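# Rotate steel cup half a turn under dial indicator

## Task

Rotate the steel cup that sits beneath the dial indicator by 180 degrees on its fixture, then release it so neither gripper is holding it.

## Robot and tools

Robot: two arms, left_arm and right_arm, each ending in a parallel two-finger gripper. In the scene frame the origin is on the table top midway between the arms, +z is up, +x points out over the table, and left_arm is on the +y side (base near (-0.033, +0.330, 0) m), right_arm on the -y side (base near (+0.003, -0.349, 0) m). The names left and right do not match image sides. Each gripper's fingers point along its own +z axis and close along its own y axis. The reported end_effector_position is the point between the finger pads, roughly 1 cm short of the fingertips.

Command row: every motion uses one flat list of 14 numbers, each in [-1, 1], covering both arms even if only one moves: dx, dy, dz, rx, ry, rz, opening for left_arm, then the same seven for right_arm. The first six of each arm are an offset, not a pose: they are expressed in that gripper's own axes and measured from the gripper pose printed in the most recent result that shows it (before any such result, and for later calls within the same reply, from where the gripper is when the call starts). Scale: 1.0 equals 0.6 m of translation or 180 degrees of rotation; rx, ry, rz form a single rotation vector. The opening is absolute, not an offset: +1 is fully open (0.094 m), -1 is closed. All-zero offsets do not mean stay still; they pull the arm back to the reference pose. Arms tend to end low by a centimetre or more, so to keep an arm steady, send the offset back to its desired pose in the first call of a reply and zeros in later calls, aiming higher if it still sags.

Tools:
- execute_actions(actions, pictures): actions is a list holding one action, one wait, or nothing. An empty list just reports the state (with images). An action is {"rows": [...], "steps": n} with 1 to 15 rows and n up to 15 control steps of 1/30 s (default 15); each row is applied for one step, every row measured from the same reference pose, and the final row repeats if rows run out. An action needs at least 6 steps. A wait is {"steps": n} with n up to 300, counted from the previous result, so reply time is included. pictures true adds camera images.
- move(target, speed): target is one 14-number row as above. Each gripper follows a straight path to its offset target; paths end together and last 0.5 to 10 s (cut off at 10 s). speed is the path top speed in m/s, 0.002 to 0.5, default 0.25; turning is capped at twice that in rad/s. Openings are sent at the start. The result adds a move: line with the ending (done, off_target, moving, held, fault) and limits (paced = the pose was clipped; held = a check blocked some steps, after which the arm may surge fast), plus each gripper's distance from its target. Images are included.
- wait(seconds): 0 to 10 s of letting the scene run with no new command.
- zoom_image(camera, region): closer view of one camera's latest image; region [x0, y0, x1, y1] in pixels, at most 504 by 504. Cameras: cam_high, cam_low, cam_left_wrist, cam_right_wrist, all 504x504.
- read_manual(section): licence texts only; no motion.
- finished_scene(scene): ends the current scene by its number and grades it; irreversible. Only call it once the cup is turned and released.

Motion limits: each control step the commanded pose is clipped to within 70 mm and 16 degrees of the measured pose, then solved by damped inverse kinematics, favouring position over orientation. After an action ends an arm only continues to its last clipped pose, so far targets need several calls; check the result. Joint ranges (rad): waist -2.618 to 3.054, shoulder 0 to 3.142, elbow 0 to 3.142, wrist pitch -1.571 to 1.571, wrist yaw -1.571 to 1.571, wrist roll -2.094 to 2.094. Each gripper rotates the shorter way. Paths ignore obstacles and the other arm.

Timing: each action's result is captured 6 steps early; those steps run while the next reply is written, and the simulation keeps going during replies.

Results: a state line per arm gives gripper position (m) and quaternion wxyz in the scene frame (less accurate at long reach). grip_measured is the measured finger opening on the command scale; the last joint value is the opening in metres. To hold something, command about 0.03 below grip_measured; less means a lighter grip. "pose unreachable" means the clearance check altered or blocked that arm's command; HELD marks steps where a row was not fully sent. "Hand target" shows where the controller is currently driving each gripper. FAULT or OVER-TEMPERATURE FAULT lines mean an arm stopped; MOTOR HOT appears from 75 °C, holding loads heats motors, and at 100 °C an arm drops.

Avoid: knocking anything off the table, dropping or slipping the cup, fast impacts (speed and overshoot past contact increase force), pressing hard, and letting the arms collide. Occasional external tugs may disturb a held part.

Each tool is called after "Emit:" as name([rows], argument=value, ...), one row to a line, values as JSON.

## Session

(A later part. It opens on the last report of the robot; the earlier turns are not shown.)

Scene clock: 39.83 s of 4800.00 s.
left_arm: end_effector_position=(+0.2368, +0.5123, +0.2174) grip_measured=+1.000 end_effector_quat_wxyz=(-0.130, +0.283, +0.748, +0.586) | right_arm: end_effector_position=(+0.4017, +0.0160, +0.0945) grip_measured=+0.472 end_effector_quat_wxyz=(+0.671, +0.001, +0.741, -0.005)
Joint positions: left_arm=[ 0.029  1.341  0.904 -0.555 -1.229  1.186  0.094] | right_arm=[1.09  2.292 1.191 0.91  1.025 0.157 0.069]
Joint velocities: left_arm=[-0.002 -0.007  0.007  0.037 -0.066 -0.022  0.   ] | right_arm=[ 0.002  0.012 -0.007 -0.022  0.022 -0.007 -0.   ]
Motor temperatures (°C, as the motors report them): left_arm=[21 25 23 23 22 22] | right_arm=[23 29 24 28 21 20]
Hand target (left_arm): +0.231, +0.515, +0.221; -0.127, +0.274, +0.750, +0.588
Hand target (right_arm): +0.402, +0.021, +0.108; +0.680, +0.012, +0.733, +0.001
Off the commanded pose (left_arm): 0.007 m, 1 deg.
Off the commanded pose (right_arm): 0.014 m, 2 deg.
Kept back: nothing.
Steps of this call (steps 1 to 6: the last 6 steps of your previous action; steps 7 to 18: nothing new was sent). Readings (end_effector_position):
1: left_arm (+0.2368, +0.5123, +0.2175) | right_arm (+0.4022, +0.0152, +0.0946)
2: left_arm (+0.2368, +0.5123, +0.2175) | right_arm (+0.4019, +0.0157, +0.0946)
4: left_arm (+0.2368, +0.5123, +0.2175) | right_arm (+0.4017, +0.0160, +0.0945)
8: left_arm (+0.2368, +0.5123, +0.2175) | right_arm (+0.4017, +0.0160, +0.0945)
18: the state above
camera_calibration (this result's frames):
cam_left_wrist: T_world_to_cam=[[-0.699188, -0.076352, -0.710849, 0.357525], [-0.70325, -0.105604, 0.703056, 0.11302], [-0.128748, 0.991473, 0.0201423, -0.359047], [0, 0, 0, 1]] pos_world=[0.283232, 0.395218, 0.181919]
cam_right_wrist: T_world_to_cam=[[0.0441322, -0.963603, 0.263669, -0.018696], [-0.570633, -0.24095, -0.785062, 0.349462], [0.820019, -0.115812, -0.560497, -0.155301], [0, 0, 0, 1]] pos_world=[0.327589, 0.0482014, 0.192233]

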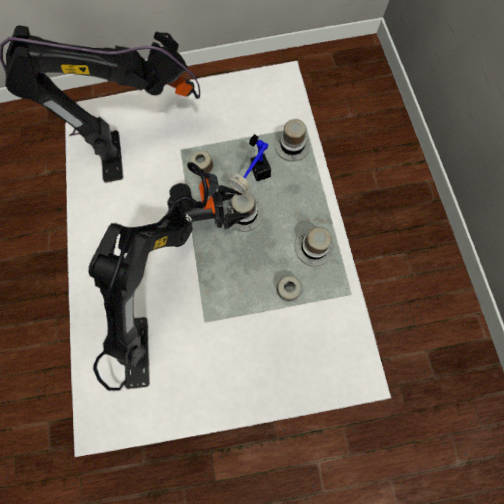

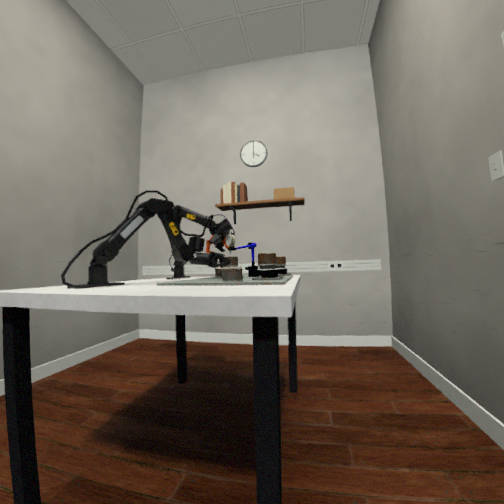

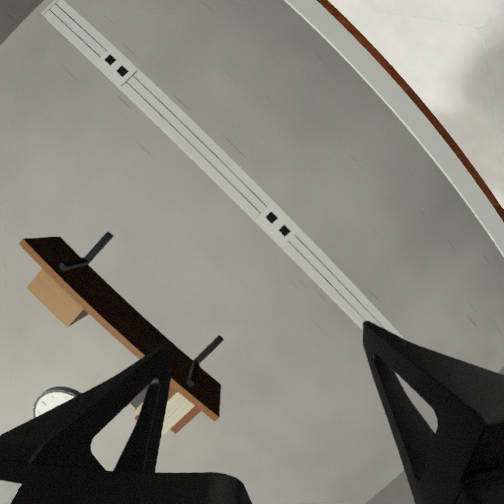

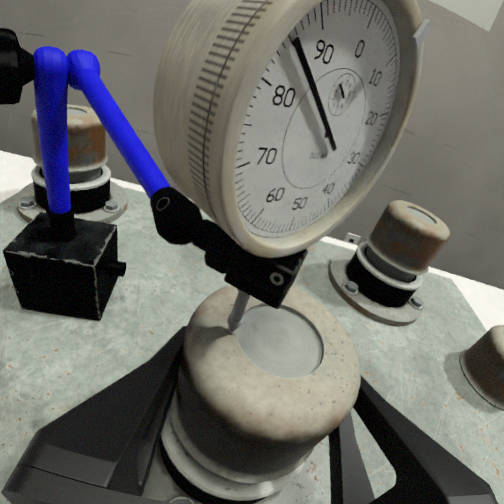

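Emit:
move(target=[0.0117,-0.0003,0.0013,-0.0005,0.0023,-0.006,1,-0.0105,0.0033,0.0040,-0.5138,-0.0031,-0.0507,0.44], speed=0.25)

Scene clock: 45.13 s of 4800.00 s.
left_arm: end_effector_position=(+0.2370, +0.5122, +0.2172) grip_measured=+1.000 end_effector_quat_wxyz=(-0.130, +0.284, +0.749, +0.585) | right_arm: end_effector_position=(+0.4018, +0.0211, +0.0939) grip_measured=+0.472 end_effector_quat_wxyz=(-0.467, +0.540, -0.509, -0.480)
Joint positions: left_arm=[ 0.029  1.341  0.904 -0.555 -1.228  1.186  0.094] | right_arm=[ 0.506  2.34   1.314  0.767 -1.162 -0.254  0.069]
Joint velocities: left_arm=[-0.007  0.002 -0.017 -0.022  0.022 -0.022  0.   ] | right_arm=[ 0.002 -0.007  0.022 -0.125  0.037 -0.066  0.   ]
Motor temperatures (°C, as the motors report them): left_arm=[21 25 23 23 22 22] | right_arm=[23 29 24 29 21 20]
Hand target (left_arm): +0.231, +0.515, +0.221; -0.128, +0.274, +0.750, +0.588
Hand target (right_arm): +0.408, +0.020, +0.099; -0.465, +0.538, -0.512, -0.482
Off the commanded pose (left_arm): 0.007 m, 1 deg.
Off the commanded pose (right_arm): 0.008 m, 1 deg.
Kept back: nothing.
move: done
camera_calibration (this result's frames):
cam_left_wrist: T_world_to_cam=[[-0.699478, -0.0766449, -0.710533, 0.357603], [-0.70317, -0.10371, 0.703417, 0.112257], [-0.127603, 0.99165, 0.0186485, -0.358952], [0, 0, 0, 1]] pos_world=[0.283268, 0.395005, 0.181818]
cam_right_wrist: T_world_to_cam=[[0.957631, 0.0957702, 0.271607, -0.403731], [0.277498, -0.559169, -0.781233, 0.0157698], [0.0770556, 0.823503, -0.562054, 0.123702], [0, 0, 0, 1]] pos_world=[0.372717, -0.0543857, 0.191503]

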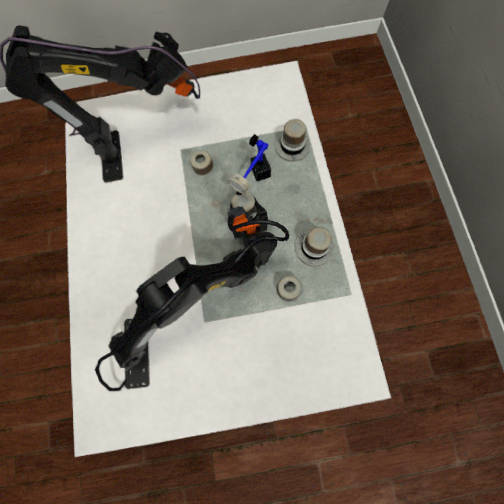

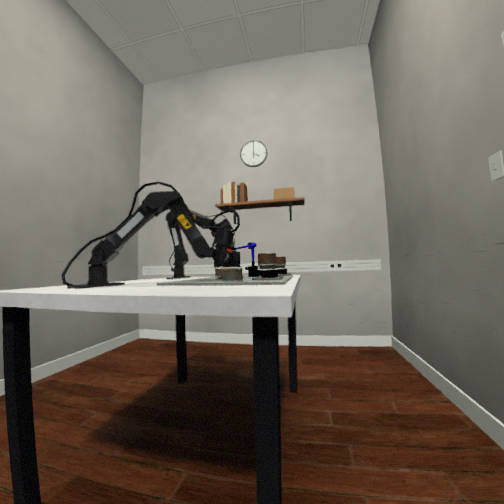

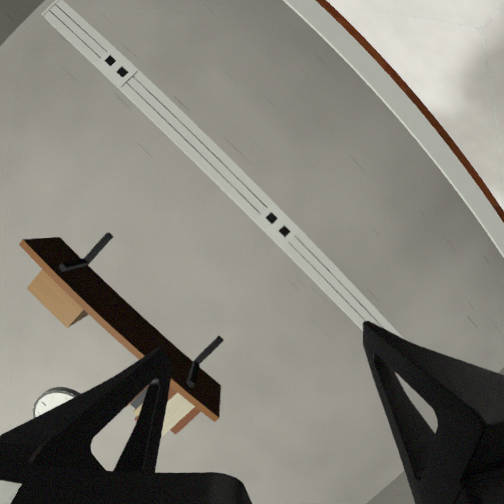

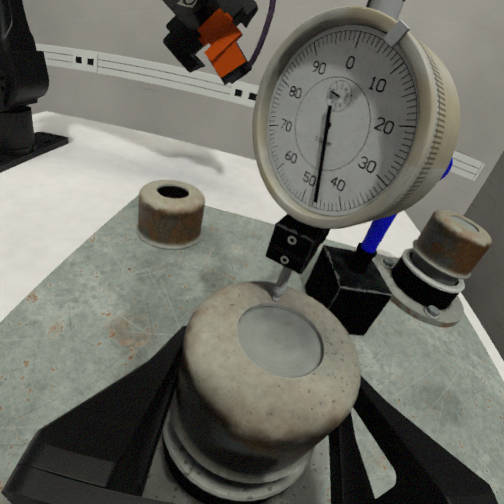

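Emit:
zoom_image(camera="cam_right_wrist", region=[150, 270, 390, 504])

Region (150, 270, 390, 504) of cam_right_wrist's 504x504 image, scaled by 2.100, with more detail than that image has; it fills the top 491 rows of this view, and the rest is white.

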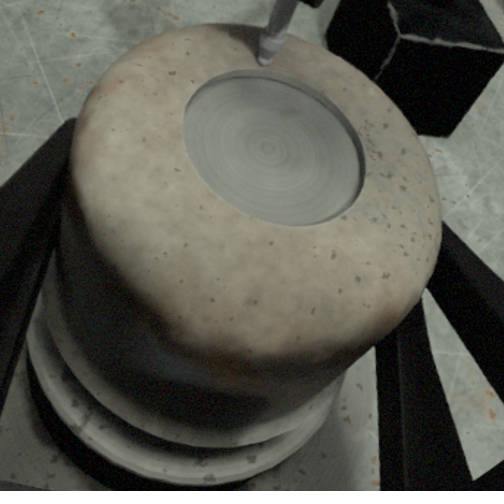

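Emit:
execute_actions([
  {"rows": [
[0.0117,-0.0003,0.0013,-0.0005,0.0023,-0.006,1,-0.0130,-0.0105,-0.0036,0,0,0,0.47],
[0.0117,-0.0003,0.0013,-0.0005,0.0023,-0.006,1,-0.0165,-0.0105,-0.0040,0,0,0,0.52],
[0.0117,-0.0003,0.0013,-0.0005,0.0023,-0.006,1,-0.0195,-0.0105,-0.0043,0,0,0,0.65],
[0.0117,-0.0003,0.0013,-0.0005,0.0023,-0.006,1,-0.0195,-0.0105,-0.0043,0,0,0,0.85],
[0.0117,-0.0003,0.0013,-0.0005,0.0023,-0.006,1,-0.0195,-0.0105,-0.0043,0,0,0,1]
], "steps": 7},
])

Emit:
move(target=[0.0117,-0.0003,0.0013,-0.0005,0.0023,-0.006,1,-0.0233,-0.0007,-0.0026,0.4890,-0.0074,0.0520,1], speed=0.3)

Scene clock: 52.20 s of 4800.00 s.
left_arm: end_effector_position=(+0.2370, +0.5122, +0.2172) grip_measured=+1.000 end_effector_quat_wxyz=(-0.130, +0.284, +0.749, +0.585) | right_arm: end_effector_position=(+0.4018, +0.0210, +0.0938) grip_measured=+0.479 end_effector_quat_wxyz=(-0.467, +0.541, -0.509, -0.481)
Joint positions: left_arm=[ 0.029  1.341  0.904 -0.555 -1.228  1.186  0.094] | right_arm=[ 0.506  2.34   1.316  0.762 -1.164 -0.258  0.069]
Joint velocities: left_arm=[0.002 0.017 0.012 0.007 0.022 0.051 0.   ] | right_arm=[-0.012  0.007 -0.007  0.007 -0.007 -0.051  0.005]
Motor temperatures (°C, as the motors report them): left_arm=[21 25 23 23 22 22] | right_arm=[23 30 25 28 21 20]
Steps of this call (steps 1 to 90: nothing new was sent; then 4.03 s passed at rest; step 91: the first step of this action). Readings (end_effector_position):
91: the state above

Scene clock: 55.93 s of 4800.00 s.
left_arm: end_effector_position=(+0.2372, +0.5121, +0.2169) grip_measured=+1.000 end_effector_quat_wxyz=(-0.129, +0.284, +0.749, +0.584) | right_arm: end_effector_position=(+0.3978, +0.0133, +0.0950) grip_measured=+1.000 end_effector_quat_wxyz=(+0.663, -0.037, +0.748, +0.019)
Joint positions: left_arm=[ 0.029  1.341  0.904 -0.555 -1.225  1.187  0.094] | right_arm=[1.074 2.236 1.108 0.928 0.92  0.138 0.094]
Joint velocities: left_arm=[ 0.007  0.002  0.007  0.037  0.095 -0.022  0.   ] | right_arm=[ 0.017  0.002 -0.007  0.095 -0.007  0.007  0.   ]
Motor temperatures (°C, as the motors report them): left_arm=[21 25 23 23 22 22] | right_arm=[23 30 24 29 21 20]
Hand target (left_arm): +0.231, +0.515, +0.220; -0.127, +0.274, +0.751, +0.588
Hand target (right_arm): +0.398, +0.019, +0.105; +0.669, -0.023, +0.743, +0.029
Off your previous action's commanded pose (left_arm): 0.007 m, 1 deg at its last step (step 6 of this call).
Off your previous action's commanded pose (right_arm): 0.016 m, 1 deg at its last step (step 6 of this call).
Off the commanded pose (left_arm): 0.007 m, 1 deg.
Off the commanded pose (right_arm): 0.012 m, 2 deg.
Kept back: nothing.
move: off_target (right_arm)
camera_calibration (this result's frames):
cam_left_wrist: T_world_to_cam=[[-0.699772, -0.0770169, -0.710202, 0.357705], [-0.703121, -0.101445, 0.703797, 0.111369], [-0.126251, 0.991856, 0.016836, -0.358825], [0, 0, 0, 1]] pos_world=[0.283316, 0.394749, 0.181703]
cam_right_wrist: T_world_to_cam=[[0.134386, -0.951605, 0.276384, -0.0584365], [-0.563339, -0.302825, -0.768731, 0.343332], [0.815224, -0.0523908, -0.576771, -0.149468], [0, 0, 0, 1]] pos_world=[0.323115, 0.0405302, 0.193872]

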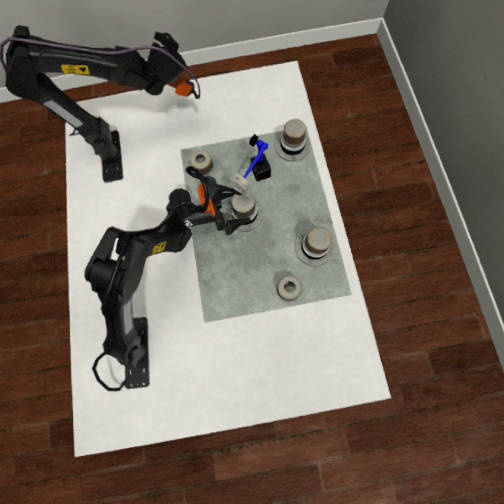

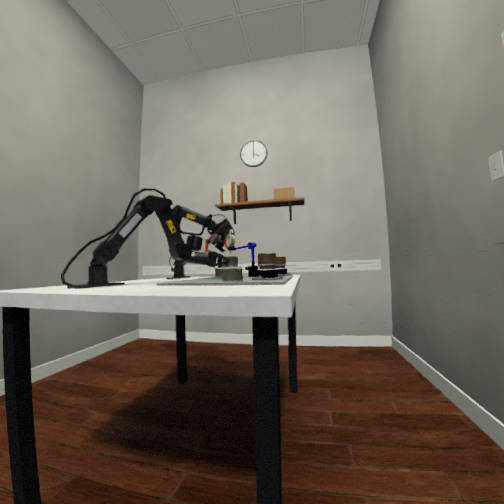

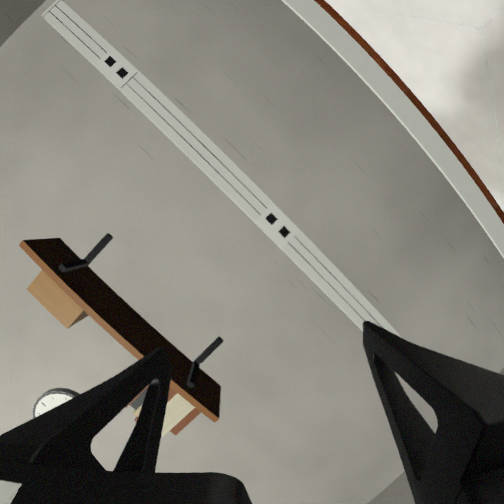

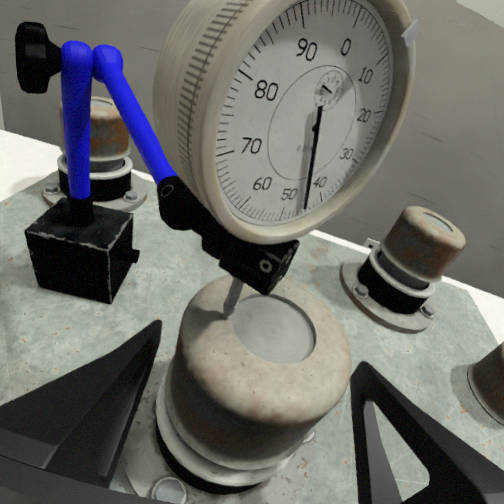

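Emit:
zoom_image(camera="cam_right_wrist", region=[140, 260, 390, 504])

Emit:
zoom_image(camera="cam_right_wrist", region=[190, 0, 430, 250])

Region (140, 260, 390, 504) of cam_right_wrist's 504x504 image, scaled by 2.016, with more detail than that image has; it fills the top 492 rows of this view, and the rest is white.

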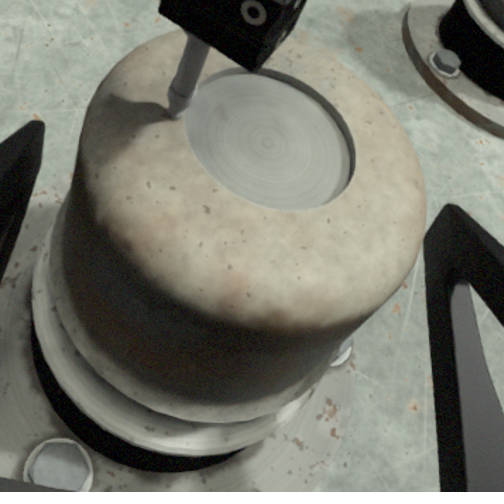

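Region (190, 0, 430, 250) of cam_right_wrist's 504x504 image, scaled by 2.016, with more detail than that image has; it fills the left 484 columns of this view, and the rest is white.

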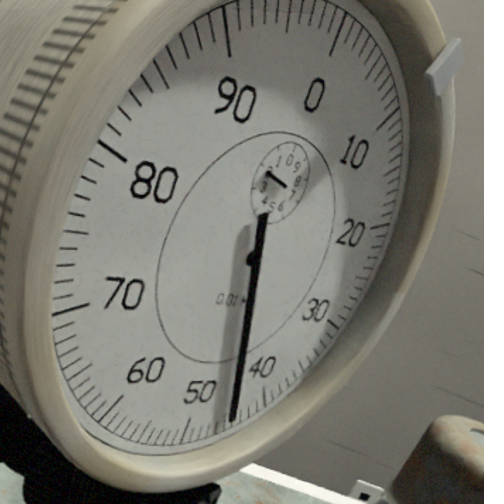

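Emit:
execute_actions([
  {"rows": [
[0.0117,-0.0003,0.0013,-0.0005,0.0023,-0.006,1,-0.0175,0.0102,0.0007,0.0012,-0.0054,0.012,0.92],
[0.0117,-0.0003,0.0013,-0.0005,0.0023,-0.006,1,-0.0182,0.0113,0.0024,0.0012,-0.0054,0.014,0.85],
[0.0117,-0.0003,0.0013,-0.0005,0.0023,-0.006,1,-0.0188,0.0124,0.0041,0.0012,-0.0054,0.016,0.78],
[0.0117,-0.0003,0.0013,-0.0005,0.0023,-0.006,1,-0.0195,0.0135,0.0058,0.0012,-0.0054,0.017,0.72],
[0.0117,-0.0003,0.0013,-0.0005,0.0023,-0.006,1,-0.0195,0.0135,0.0058,0.0012,-0.0054,0.017,0.67],
[0.0117,-0.0003,0.0013,-0.0005,0.0023,-0.006,1,-0.0195,0.0135,0.0058,0.0012,-0.0054,0.017,0.63],
[0.0117,-0.0003,0.0013,-0.0005,0.0023,-0.006,1,-0.0195,0.0135,0.0058,0.0012,-0.0054,0.017,0.60],
[0.0117,-0.0003,0.0013,-0.0005,0.0023,-0.006,1,-0.0195,0.0135,0.0058,0.0012,-0.0054,0.017,0.575],
[0.0117,-0.0003,0.0013,-0.0005,0.0023,-0.006,1,-0.0195,0.0135,0.0058,0.0012,-0.0054,0.017,0.55],
[0.0117,-0.0003,0.0013,-0.0005,0.0023,-0.006,1,-0.0195,0.0135,0.0058,0.0012,-0.0054,0.017,0.53],
[0.0117,-0.0003,0.0013,-0.0005,0.0023,-0.006,1,-0.0195,0.0135,0.0058,0.0012,-0.0054,0.017,0.51],
[0.0117,-0.0003,0.0013,-0.0005,0.0023,-0.006,1,-0.0195,0.0135,0.0058,0.0012,-0.0054,0.017,0.495],
[0.0117,-0.0003,0.0013,-0.0005,0.0023,-0.006,1,-0.0195,0.0135,0.0058,0.0012,-0.0054,0.017,0.48],
[0.0117,-0.0003,0.0013,-0.0005,0.0023,-0.006,1,-0.0195,0.0135,0.0058,0.0012,-0.0054,0.017,0.46],
[0.0117,-0.0003,0.0013,-0.0005,0.0023,-0.006,1,-0.0195,0.0135,0.0058,0.0012,-0.0054,0.017,0.44]
], "steps": 15},
])

Emit:
wait(seconds=0.2)

Emit:
move(target=[0.0117,-0.0003,0.0013,-0.0005,0.0023,-0.006,1,-0.0105,0.0033,0.0040,-0.4800,-0.0039,-0.0561,0.44], speed=0.3)

Scene clock: 59.37 s of 4800.00 s.
left_arm: end_effector_position=(+0.2373, +0.5121, +0.2168) grip_measured=+1.000 end_effector_quat_wxyz=(-0.129, +0.284, +0.749, +0.584) | right_arm: end_effector_position=(+0.4003, +0.0171, +0.0983) grip_measured=+0.563 end_effector_quat_wxyz=(+0.664, -0.029, +0.746, +0.025)
Joint positions: left_arm=[ 0.029  1.341  0.904 -0.555 -1.225  1.187  0.094] | right_arm=[1.074 2.242 1.13  0.919 0.922 0.153 0.073]
Joint velocities: left_arm=[-0.007  0.012 -0.002  0.022 -0.037  0.051  0.   ] | right_arm=[-0.012  0.002  0.022 -0.051 -0.007 -0.051 -0.024]
Motor temperatures (°C, as the motors report them): left_arm=[21 25 23 23 22 22] | right_arm=[23 30 25 29 21 20]
Steps of this call (steps 1 to 90: nothing new was sent; then 0.13 s passed at rest; steps 91 to 99: the first 9 steps of this action). Readings (end_effector_position):
91: left_arm (+0.2372, +0.5121, +0.2169) | right_arm (+0.3978, +0.0130, +0.0948)
92: left_arm (+0.2372, +0.5121, +0.2169) | right_arm (+0.3979, +0.0132, +0.0949)
94: left_arm (+0.2372, +0.5121, +0.2169) | right_arm (+0.3988, +0.0146, +0.0958)
98: left_arm (+0.2373, +0.5121, +0.2168) | right_arm (+0.4002, +0.0169, +0.0981)
99: the state above

Scene clock: 59.77 s of 4800.00 s.
left_arm: end_effector_position=(+0.2373, +0.5121, +0.2168) grip_measured=+1.000 end_effector_quat_wxyz=(-0.129, +0.284, +0.749, +0.584) | right_arm: end_effector_position=(+0.4004, +0.0167, +0.0982) grip_measured=+0.468 end_effector_quat_wxyz=(+0.664, -0.028, +0.746, +0.025)
Joint positions: left_arm=[ 0.029  1.341  0.904 -0.555 -1.225  1.187  0.094] | right_arm=[1.074 2.242 1.13  0.917 0.924 0.155 0.069]
Joint velocities: left_arm=[ 0.007 -0.002  0.007 -0.095  0.081 -0.051  0.   ] | right_arm=[-0.007 -0.007 -0.007 -0.007  0.11  -0.051 -0.001]
Motor temperatures (°C, as the motors report them): left_arm=[21 25 23 23 22 22] | right_arm=[23 30 25 29 21 20]
Hand target (left_arm): +0.232, +0.515, +0.220; -0.126, +0.275, +0.751, +0.587
Hand target (right_arm): +0.402, +0.022, +0.106; +0.668, -0.016, +0.743, +0.035
Off the commanded pose (left_arm): 0.007 m, 1 deg.
Off the commanded pose (right_arm): 0.010 m, 2 deg.
Kept back: nothing.
Steps of this call (steps 1 to 6: the last 6 steps of your previous action; steps 7 to 12: nothing new was sent). Readings (end_effector_position):
1: left_arm (+0.2373, +0.5121, +0.2168) | right_arm (+0.4003, +0.0171, +0.0984)
2: left_arm (+0.2373, +0.5121, +0.2168) | right_arm (+0.4004, +0.0169, +0.0983)
4: left_arm (+0.2373, +0.5121, +0.2168) | right_arm (+0.4004, +0.0167, +0.0983)
8: left_arm (+0.2373, +0.5121, +0.2168) | right_arm (+0.4004, +0.0167, +0.0982)
12: the state above
camera_calibration (this result's frames):
cam_left_wrist: T_world_to_cam=[[-0.699777, -0.0770977, -0.710188, 0.35773], [-0.703153, -0.101074, 0.703818, 0.111242], [-0.126044, 0.991887, 0.0165175, -0.358794], [0, 0, 0, 1]] pos_world=[0.283328, 0.394707, 0.181687]
cam_right_wrist: T_world_to_cam=[[0.128167, -0.958135, 0.256028, -0.0518855], [-0.562834, -0.282828, -0.776676, 0.348501], [0.816573, -0.0445567, -0.57552, -0.150365], [0, 0, 0, 1]] pos_world=[0.325582, 0.042153, 0.197419]

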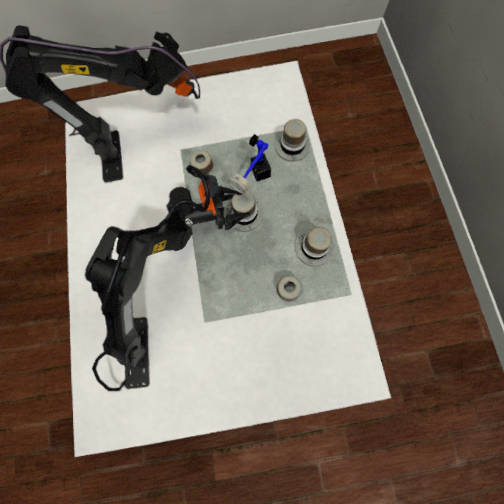

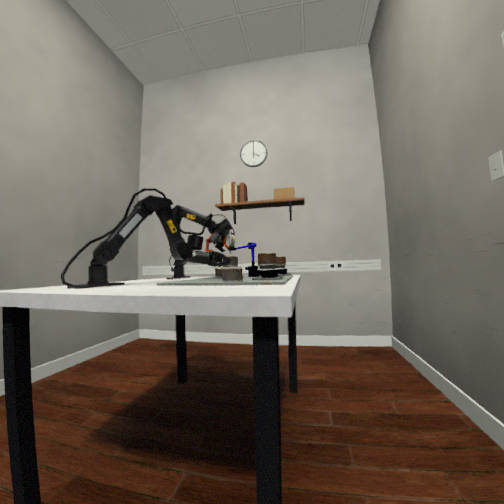

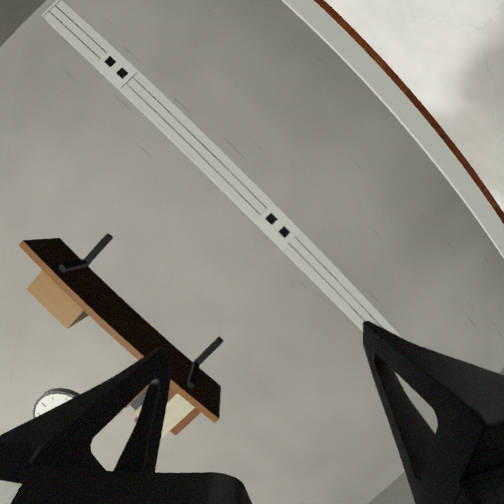

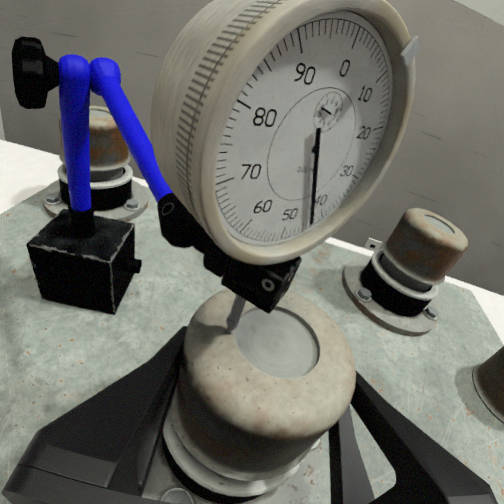

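Scene clock: 63.03 s of 4800.00 s.
left_arm: end_effector_position=(+0.2375, +0.5120, +0.2165) grip_measured=+1.000 end_effector_quat_wxyz=(-0.129, +0.285, +0.749, +0.584) | right_arm: end_effector_position=(+0.4020, +0.0196, +0.0969) grip_measured=+0.468 end_effector_quat_wxyz=(-0.471, +0.535, -0.519, -0.472)
Joint positions: left_arm=[ 0.029  1.341  0.904 -0.555 -1.223  1.187  0.094] | right_arm=[ 0.507  2.313  1.29   0.758 -1.132 -0.255  0.069]
Joint velocities: left_arm=[ 0.012  0.002 -0.012 -0.066  0.007  0.007  0.   ] | right_arm=[-0.002  0.002  0.032 -0.095  0.022 -0.037 -0.001]
Motor temperatures (°C, as the motors report them): left_arm=[21 25 23 23 22 22] | right_arm=[23 30 25 29 21 20]
Hand target (left_arm): +0.232, +0.515, +0.220; -0.126, +0.275, +0.751, +0.587
Hand target (right_arm): +0.406, +0.020, +0.103; -0.469, +0.535, -0.519, -0.474
Off the commanded pose (left_arm): 0.007 m, 1 deg.
Off the commanded pose (right_arm): 0.007 m, 0 deg.
Kept back: nothing.
move: done
camera_calibration (this result's frames):
cam_left_wrist: T_world_to_cam=[[-0.700068, -0.0773872, -0.709871, 0.357806], [-0.703069, -0.0991786, 0.704172, 0.11048], [-0.124898, 0.992056, 0.0150232, -0.358696], [0, 0, 0, 1]] pos_world=[0.283363, 0.394494, 0.181588]
cam_right_wrist: T_world_to_cam=[[0.960408, 0.0721255, 0.2691, -0.404963], [0.260577, -0.57431, -0.776059, 0.0238489], [0.0985732, 0.815454, -0.570366, 0.118934], [0, 0, 0, 1]] pos_world=[0.370991, -0.0540802, 0.195319]

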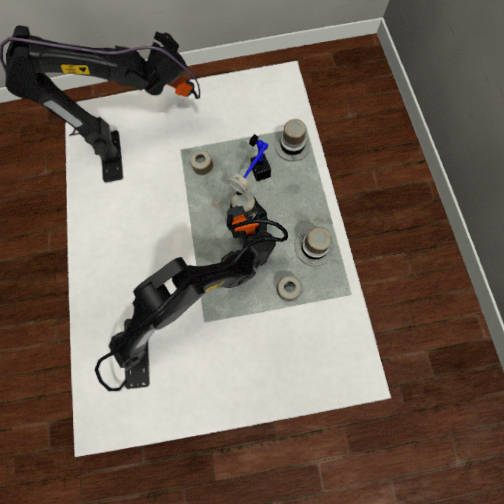

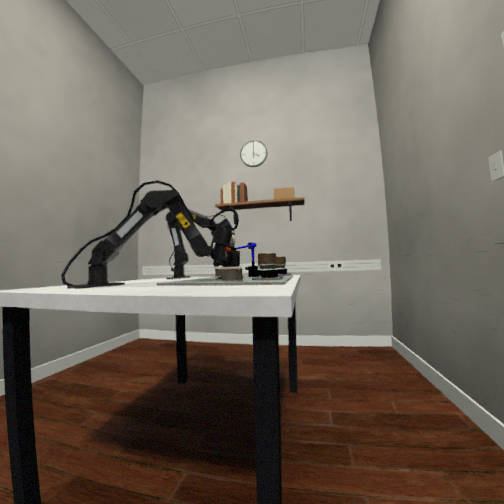

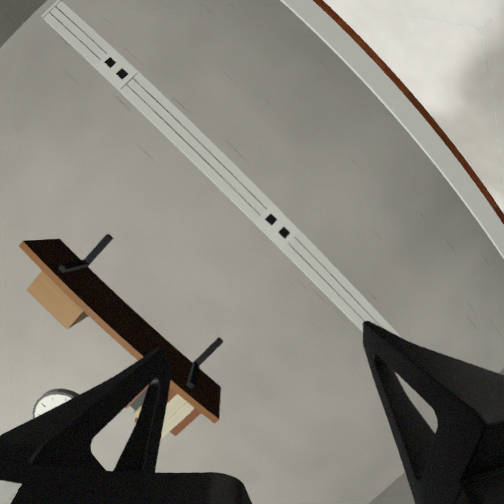

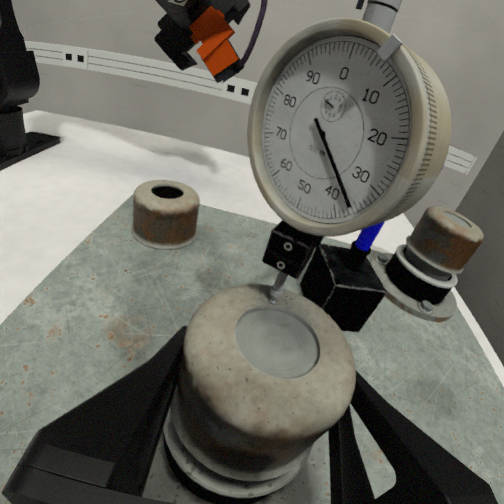

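Emit:
zoom_image(camera="cam_right_wrist", region=[150, 270, 390, 504])

Region (150, 270, 390, 504) of cam_right_wrist's 504x504 image, scaled by 2.100, with more detail than that image has; it fills the top 491 rows of this view, and the rest is white.

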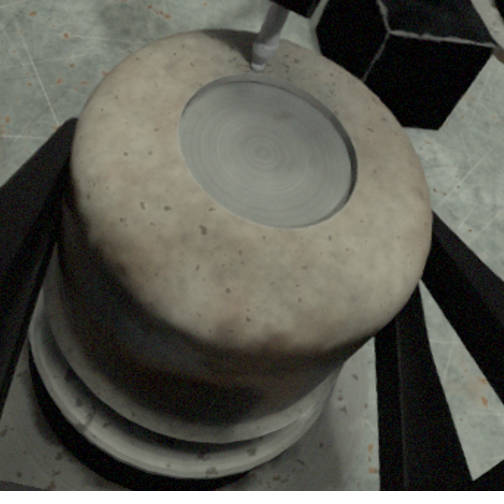

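Emit:
execute_actions([
  {"rows": [
[0.0117,-0.0003,0.0013,-0.0005,0.0023,-0.006,1,-0.0150,-0.0100,-0.0010,0,0,0,0.47],
[0.0117,-0.0003,0.0013,-0.0005,0.0023,-0.006,1,-0.0200,-0.0135,-0.0012,0,0,0,0.53],
[0.0117,-0.0003,0.0013,-0.0005,0.0023,-0.006,1,-0.0248,-0.0170,-0.0014,0,0,0,0.68],
[0.0117,-0.0003,0.0013,-0.0005,0.0023,-0.006,1,-0.0248,-0.0170,-0.0014,0,0,0,0.88],
[0.0117,-0.0003,0.0013,-0.0005,0.0023,-0.006,1,-0.0248,-0.0170,-0.0014,0,0,0,1],
[0.0117,-0.0003,0.0013,-0.0005,0.0023,-0.006,1,-0.0248,-0.0170,-0.0040,0,0,0,1],
[0.0117,-0.0003,0.0013,-0.0005,0.0023,-0.006,1,-0.0248,-0.0170,-0.0109,0,0,0,1],
[0.0117,-0.0003,0.0013,-0.0005,0.0023,-0.006,1,-0.0248,-0.0170,-0.0212,0,0,0,1],
[0.0117,-0.0003,0.0013,-0.0005,0.0023,-0.006,1,-0.0248,-0.0170,-0.0337,0,0,0,1],
[0.0117,-0.0003,0.0013,-0.0005,0.0023,-0.006,1,-0.0248,-0.0170,-0.0472,0,0,0,1],
[0.0117,-0.0003,0.0013,-0.0005,0.0023,-0.006,1,-0.0248,-0.0170,-0.0608,0,0,0,1],
[0.0117,-0.0003,0.0013,-0.0005,0.0023,-0.006,1,-0.0248,-0.0170,-0.0733,0,0,0,1],
[0.0117,-0.0003,0.0013,-0.0005,0.0023,-0.006,1,-0.0248,-0.0170,-0.0835,0,0,0,1],
[0.0117,-0.0003,0.0013,-0.0005,0.0023,-0.006,1,-0.0248,-0.0170,-0.0905,0,0,0,1],
[0.0117,-0.0003,0.0013,-0.0005,0.0023,-0.006,1,-0.0248,-0.0170,-0.0931,0,0,0,1]
], "steps": 15},
])

Emit:
wait(seconds=0.4)

Scene clock: 66.70 s of 4800.00 s.
left_arm: end_effector_position=(+0.2375, +0.5119, +0.2165) grip_measured=+1.000 end_effector_quat_wxyz=(-0.129, +0.285, +0.749, +0.584) | right_arm: end_effector_position=(+0.4061, +0.0188, +0.0991) grip_measured=+1.000 end_effector_quat_wxyz=(-0.465, +0.534, -0.523, -0.475)
Joint positions: left_arm=[ 0.029  1.341  0.904 -0.555 -1.223  1.187  0.094] | right_arm=[ 0.501  2.313  1.316  0.711 -1.141 -0.262  0.094]
Joint velocities: left_arm=[ 0.007  0.012 -0.022 -0.022  0.007 -0.022  0.   ] | right_arm=[-0.134 -0.002 -0.007 -0.198 -0.125 -0.095  0.   ]
Motor temperatures (°C, as the motors report them): left_arm=[21 25 23 23 22 22] | right_arm=[23 31 25 29 21 20]
Steps of this call (steps 1 to 90: nothing new was sent; then 0.37 s passed at rest; steps 91 to 99: the first 9 steps of this action). Readings (end_effector_position):
91: left_arm (+0.2375, +0.5120, +0.2165) | right_arm (+0.4020, +0.0195, +0.0968)
92: left_arm (+0.2375, +0.5120, +0.2165) | right_arm (+0.4022, +0.0197, +0.0970)
94: left_arm (+0.2375, +0.5119, +0.2165) | right_arm (+0.4036, +0.0203, +0.0978)
98: left_arm (+0.2375, +0.5119, +0.2165) | right_arm (+0.4057, +0.0204, +0.0998)
99: the state above

Scene clock: 67.30 s of 4800.00 s.
left_arm: end_effector_position=(+0.2375, +0.5119, +0.2165) grip_measured=+1.000 end_effector_quat_wxyz=(-0.129, +0.285, +0.749, +0.584) | right_arm: end_effector_position=(+0.4218, -0.0351, +0.1045) grip_measured=+1.000 end_effector_quat_wxyz=(-0.471, +0.524, -0.533, -0.468)
Joint positions: left_arm=[ 0.029  1.341  0.904 -0.555 -1.223  1.187  0.094] | right_arm=[ 0.38   2.262  1.271  0.637 -1.225 -0.329  0.094]
Joint velocities: left_arm=[-0.012 -0.002  0.002  0.037 -0.022  0.007  0.   ] | right_arm=[ 0.012 -0.012  0.007 -0.022 -0.007 -0.007  0.   ]
Motor temperatures (°C, as the motors report them): left_arm=[21 25 23 23 22 22] | right_arm=[23 31 25 29 21 20]
Hand target (left_arm): +0.232, +0.515, +0.220; -0.126, +0.276, +0.751, +0.586
Hand target (right_arm): +0.414, -0.032, +0.117; -0.472, +0.534, -0.519, -0.472
Off the commanded pose (left_arm): 0.007 m, 1 deg.
Off the commanded pose (right_arm): 0.016 m, 2 deg.
Kept back: nothing.
Steps of this call (steps 1 to 6: the last 6 steps of your previous action; steps 7 to 18: nothing new was sent). Readings (end_effector_position):
1: left_arm (+0.2375, +0.5119, +0.2165) | right_arm (+0.4069, +0.0159, +0.0983)
2: left_arm (+0.2375, +0.5119, +0.2165) | right_arm (+0.4081, +0.0112, +0.0977)
4: left_arm (+0.2375, +0.5119, +0.2165) | right_arm (+0.4112, -0.0024, +0.0976)
8: left_arm (+0.2375, +0.5119, +0.2165) | right_arm (+0.4221, -0.0302, +0.1017)
18: the state above
camera_calibration (this result's frames):
cam_left_wrist: T_world_to_cam=[[-0.700073, -0.0774677, -0.709857, 0.357831], [-0.703101, -0.0988073, 0.704192, 0.110354], [-0.124691, 0.992087, 0.0147047, -0.358666], [0, 0, 0, 1]] pos_world=[0.283375, 0.394451, 0.181572]
cam_right_wrist: T_world_to_cam=[[0.967125, 0.0449944, 0.25029, -0.423898], [0.228418, -0.586315, -0.777212, 0.00642405], [0.111779, 0.808832, -0.577318, 0.160858], [0, 0, 0, 1]] pos_world=[0.390515, -0.107267, 0.203956]

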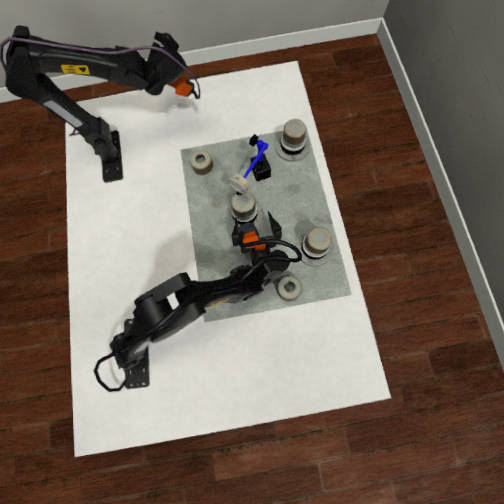

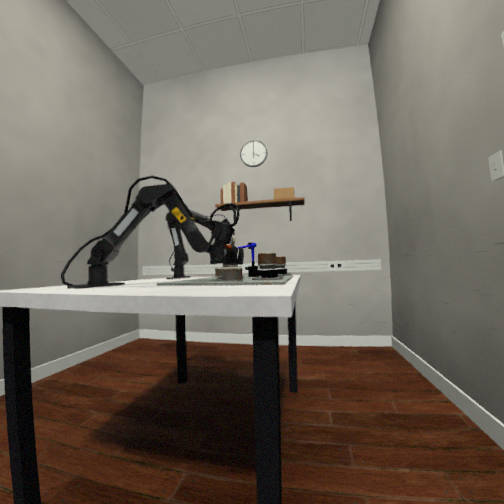

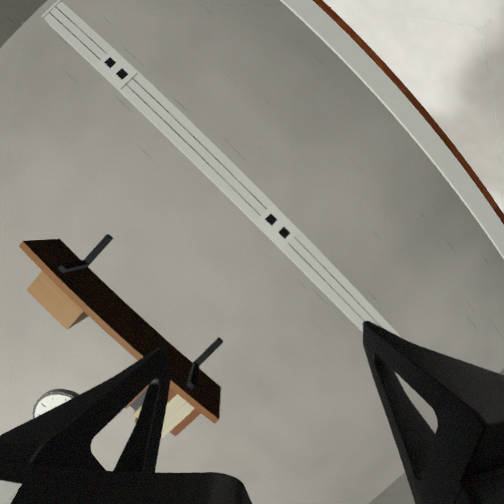

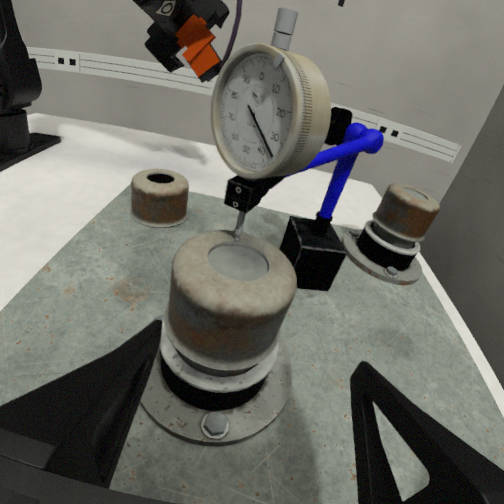

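Emit:
zoom_image(camera="cam_right_wrist", region=[140, 30, 350, 400])

Region (140, 30, 350, 400) of cam_right_wrist's 504x504 image, scaled by 1.362, with more detail than that image has; it fills the left 286 columns of this view, and the rest is white.

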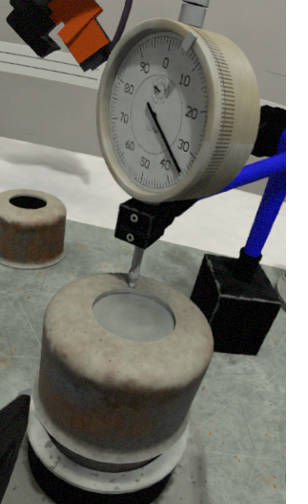

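The dial needle is unchanged since release, and the cup is seated and turned about 180°. I'll finish scene 1.

Emit:
finished_scene(scene=1)

The scene is finished: the task was done.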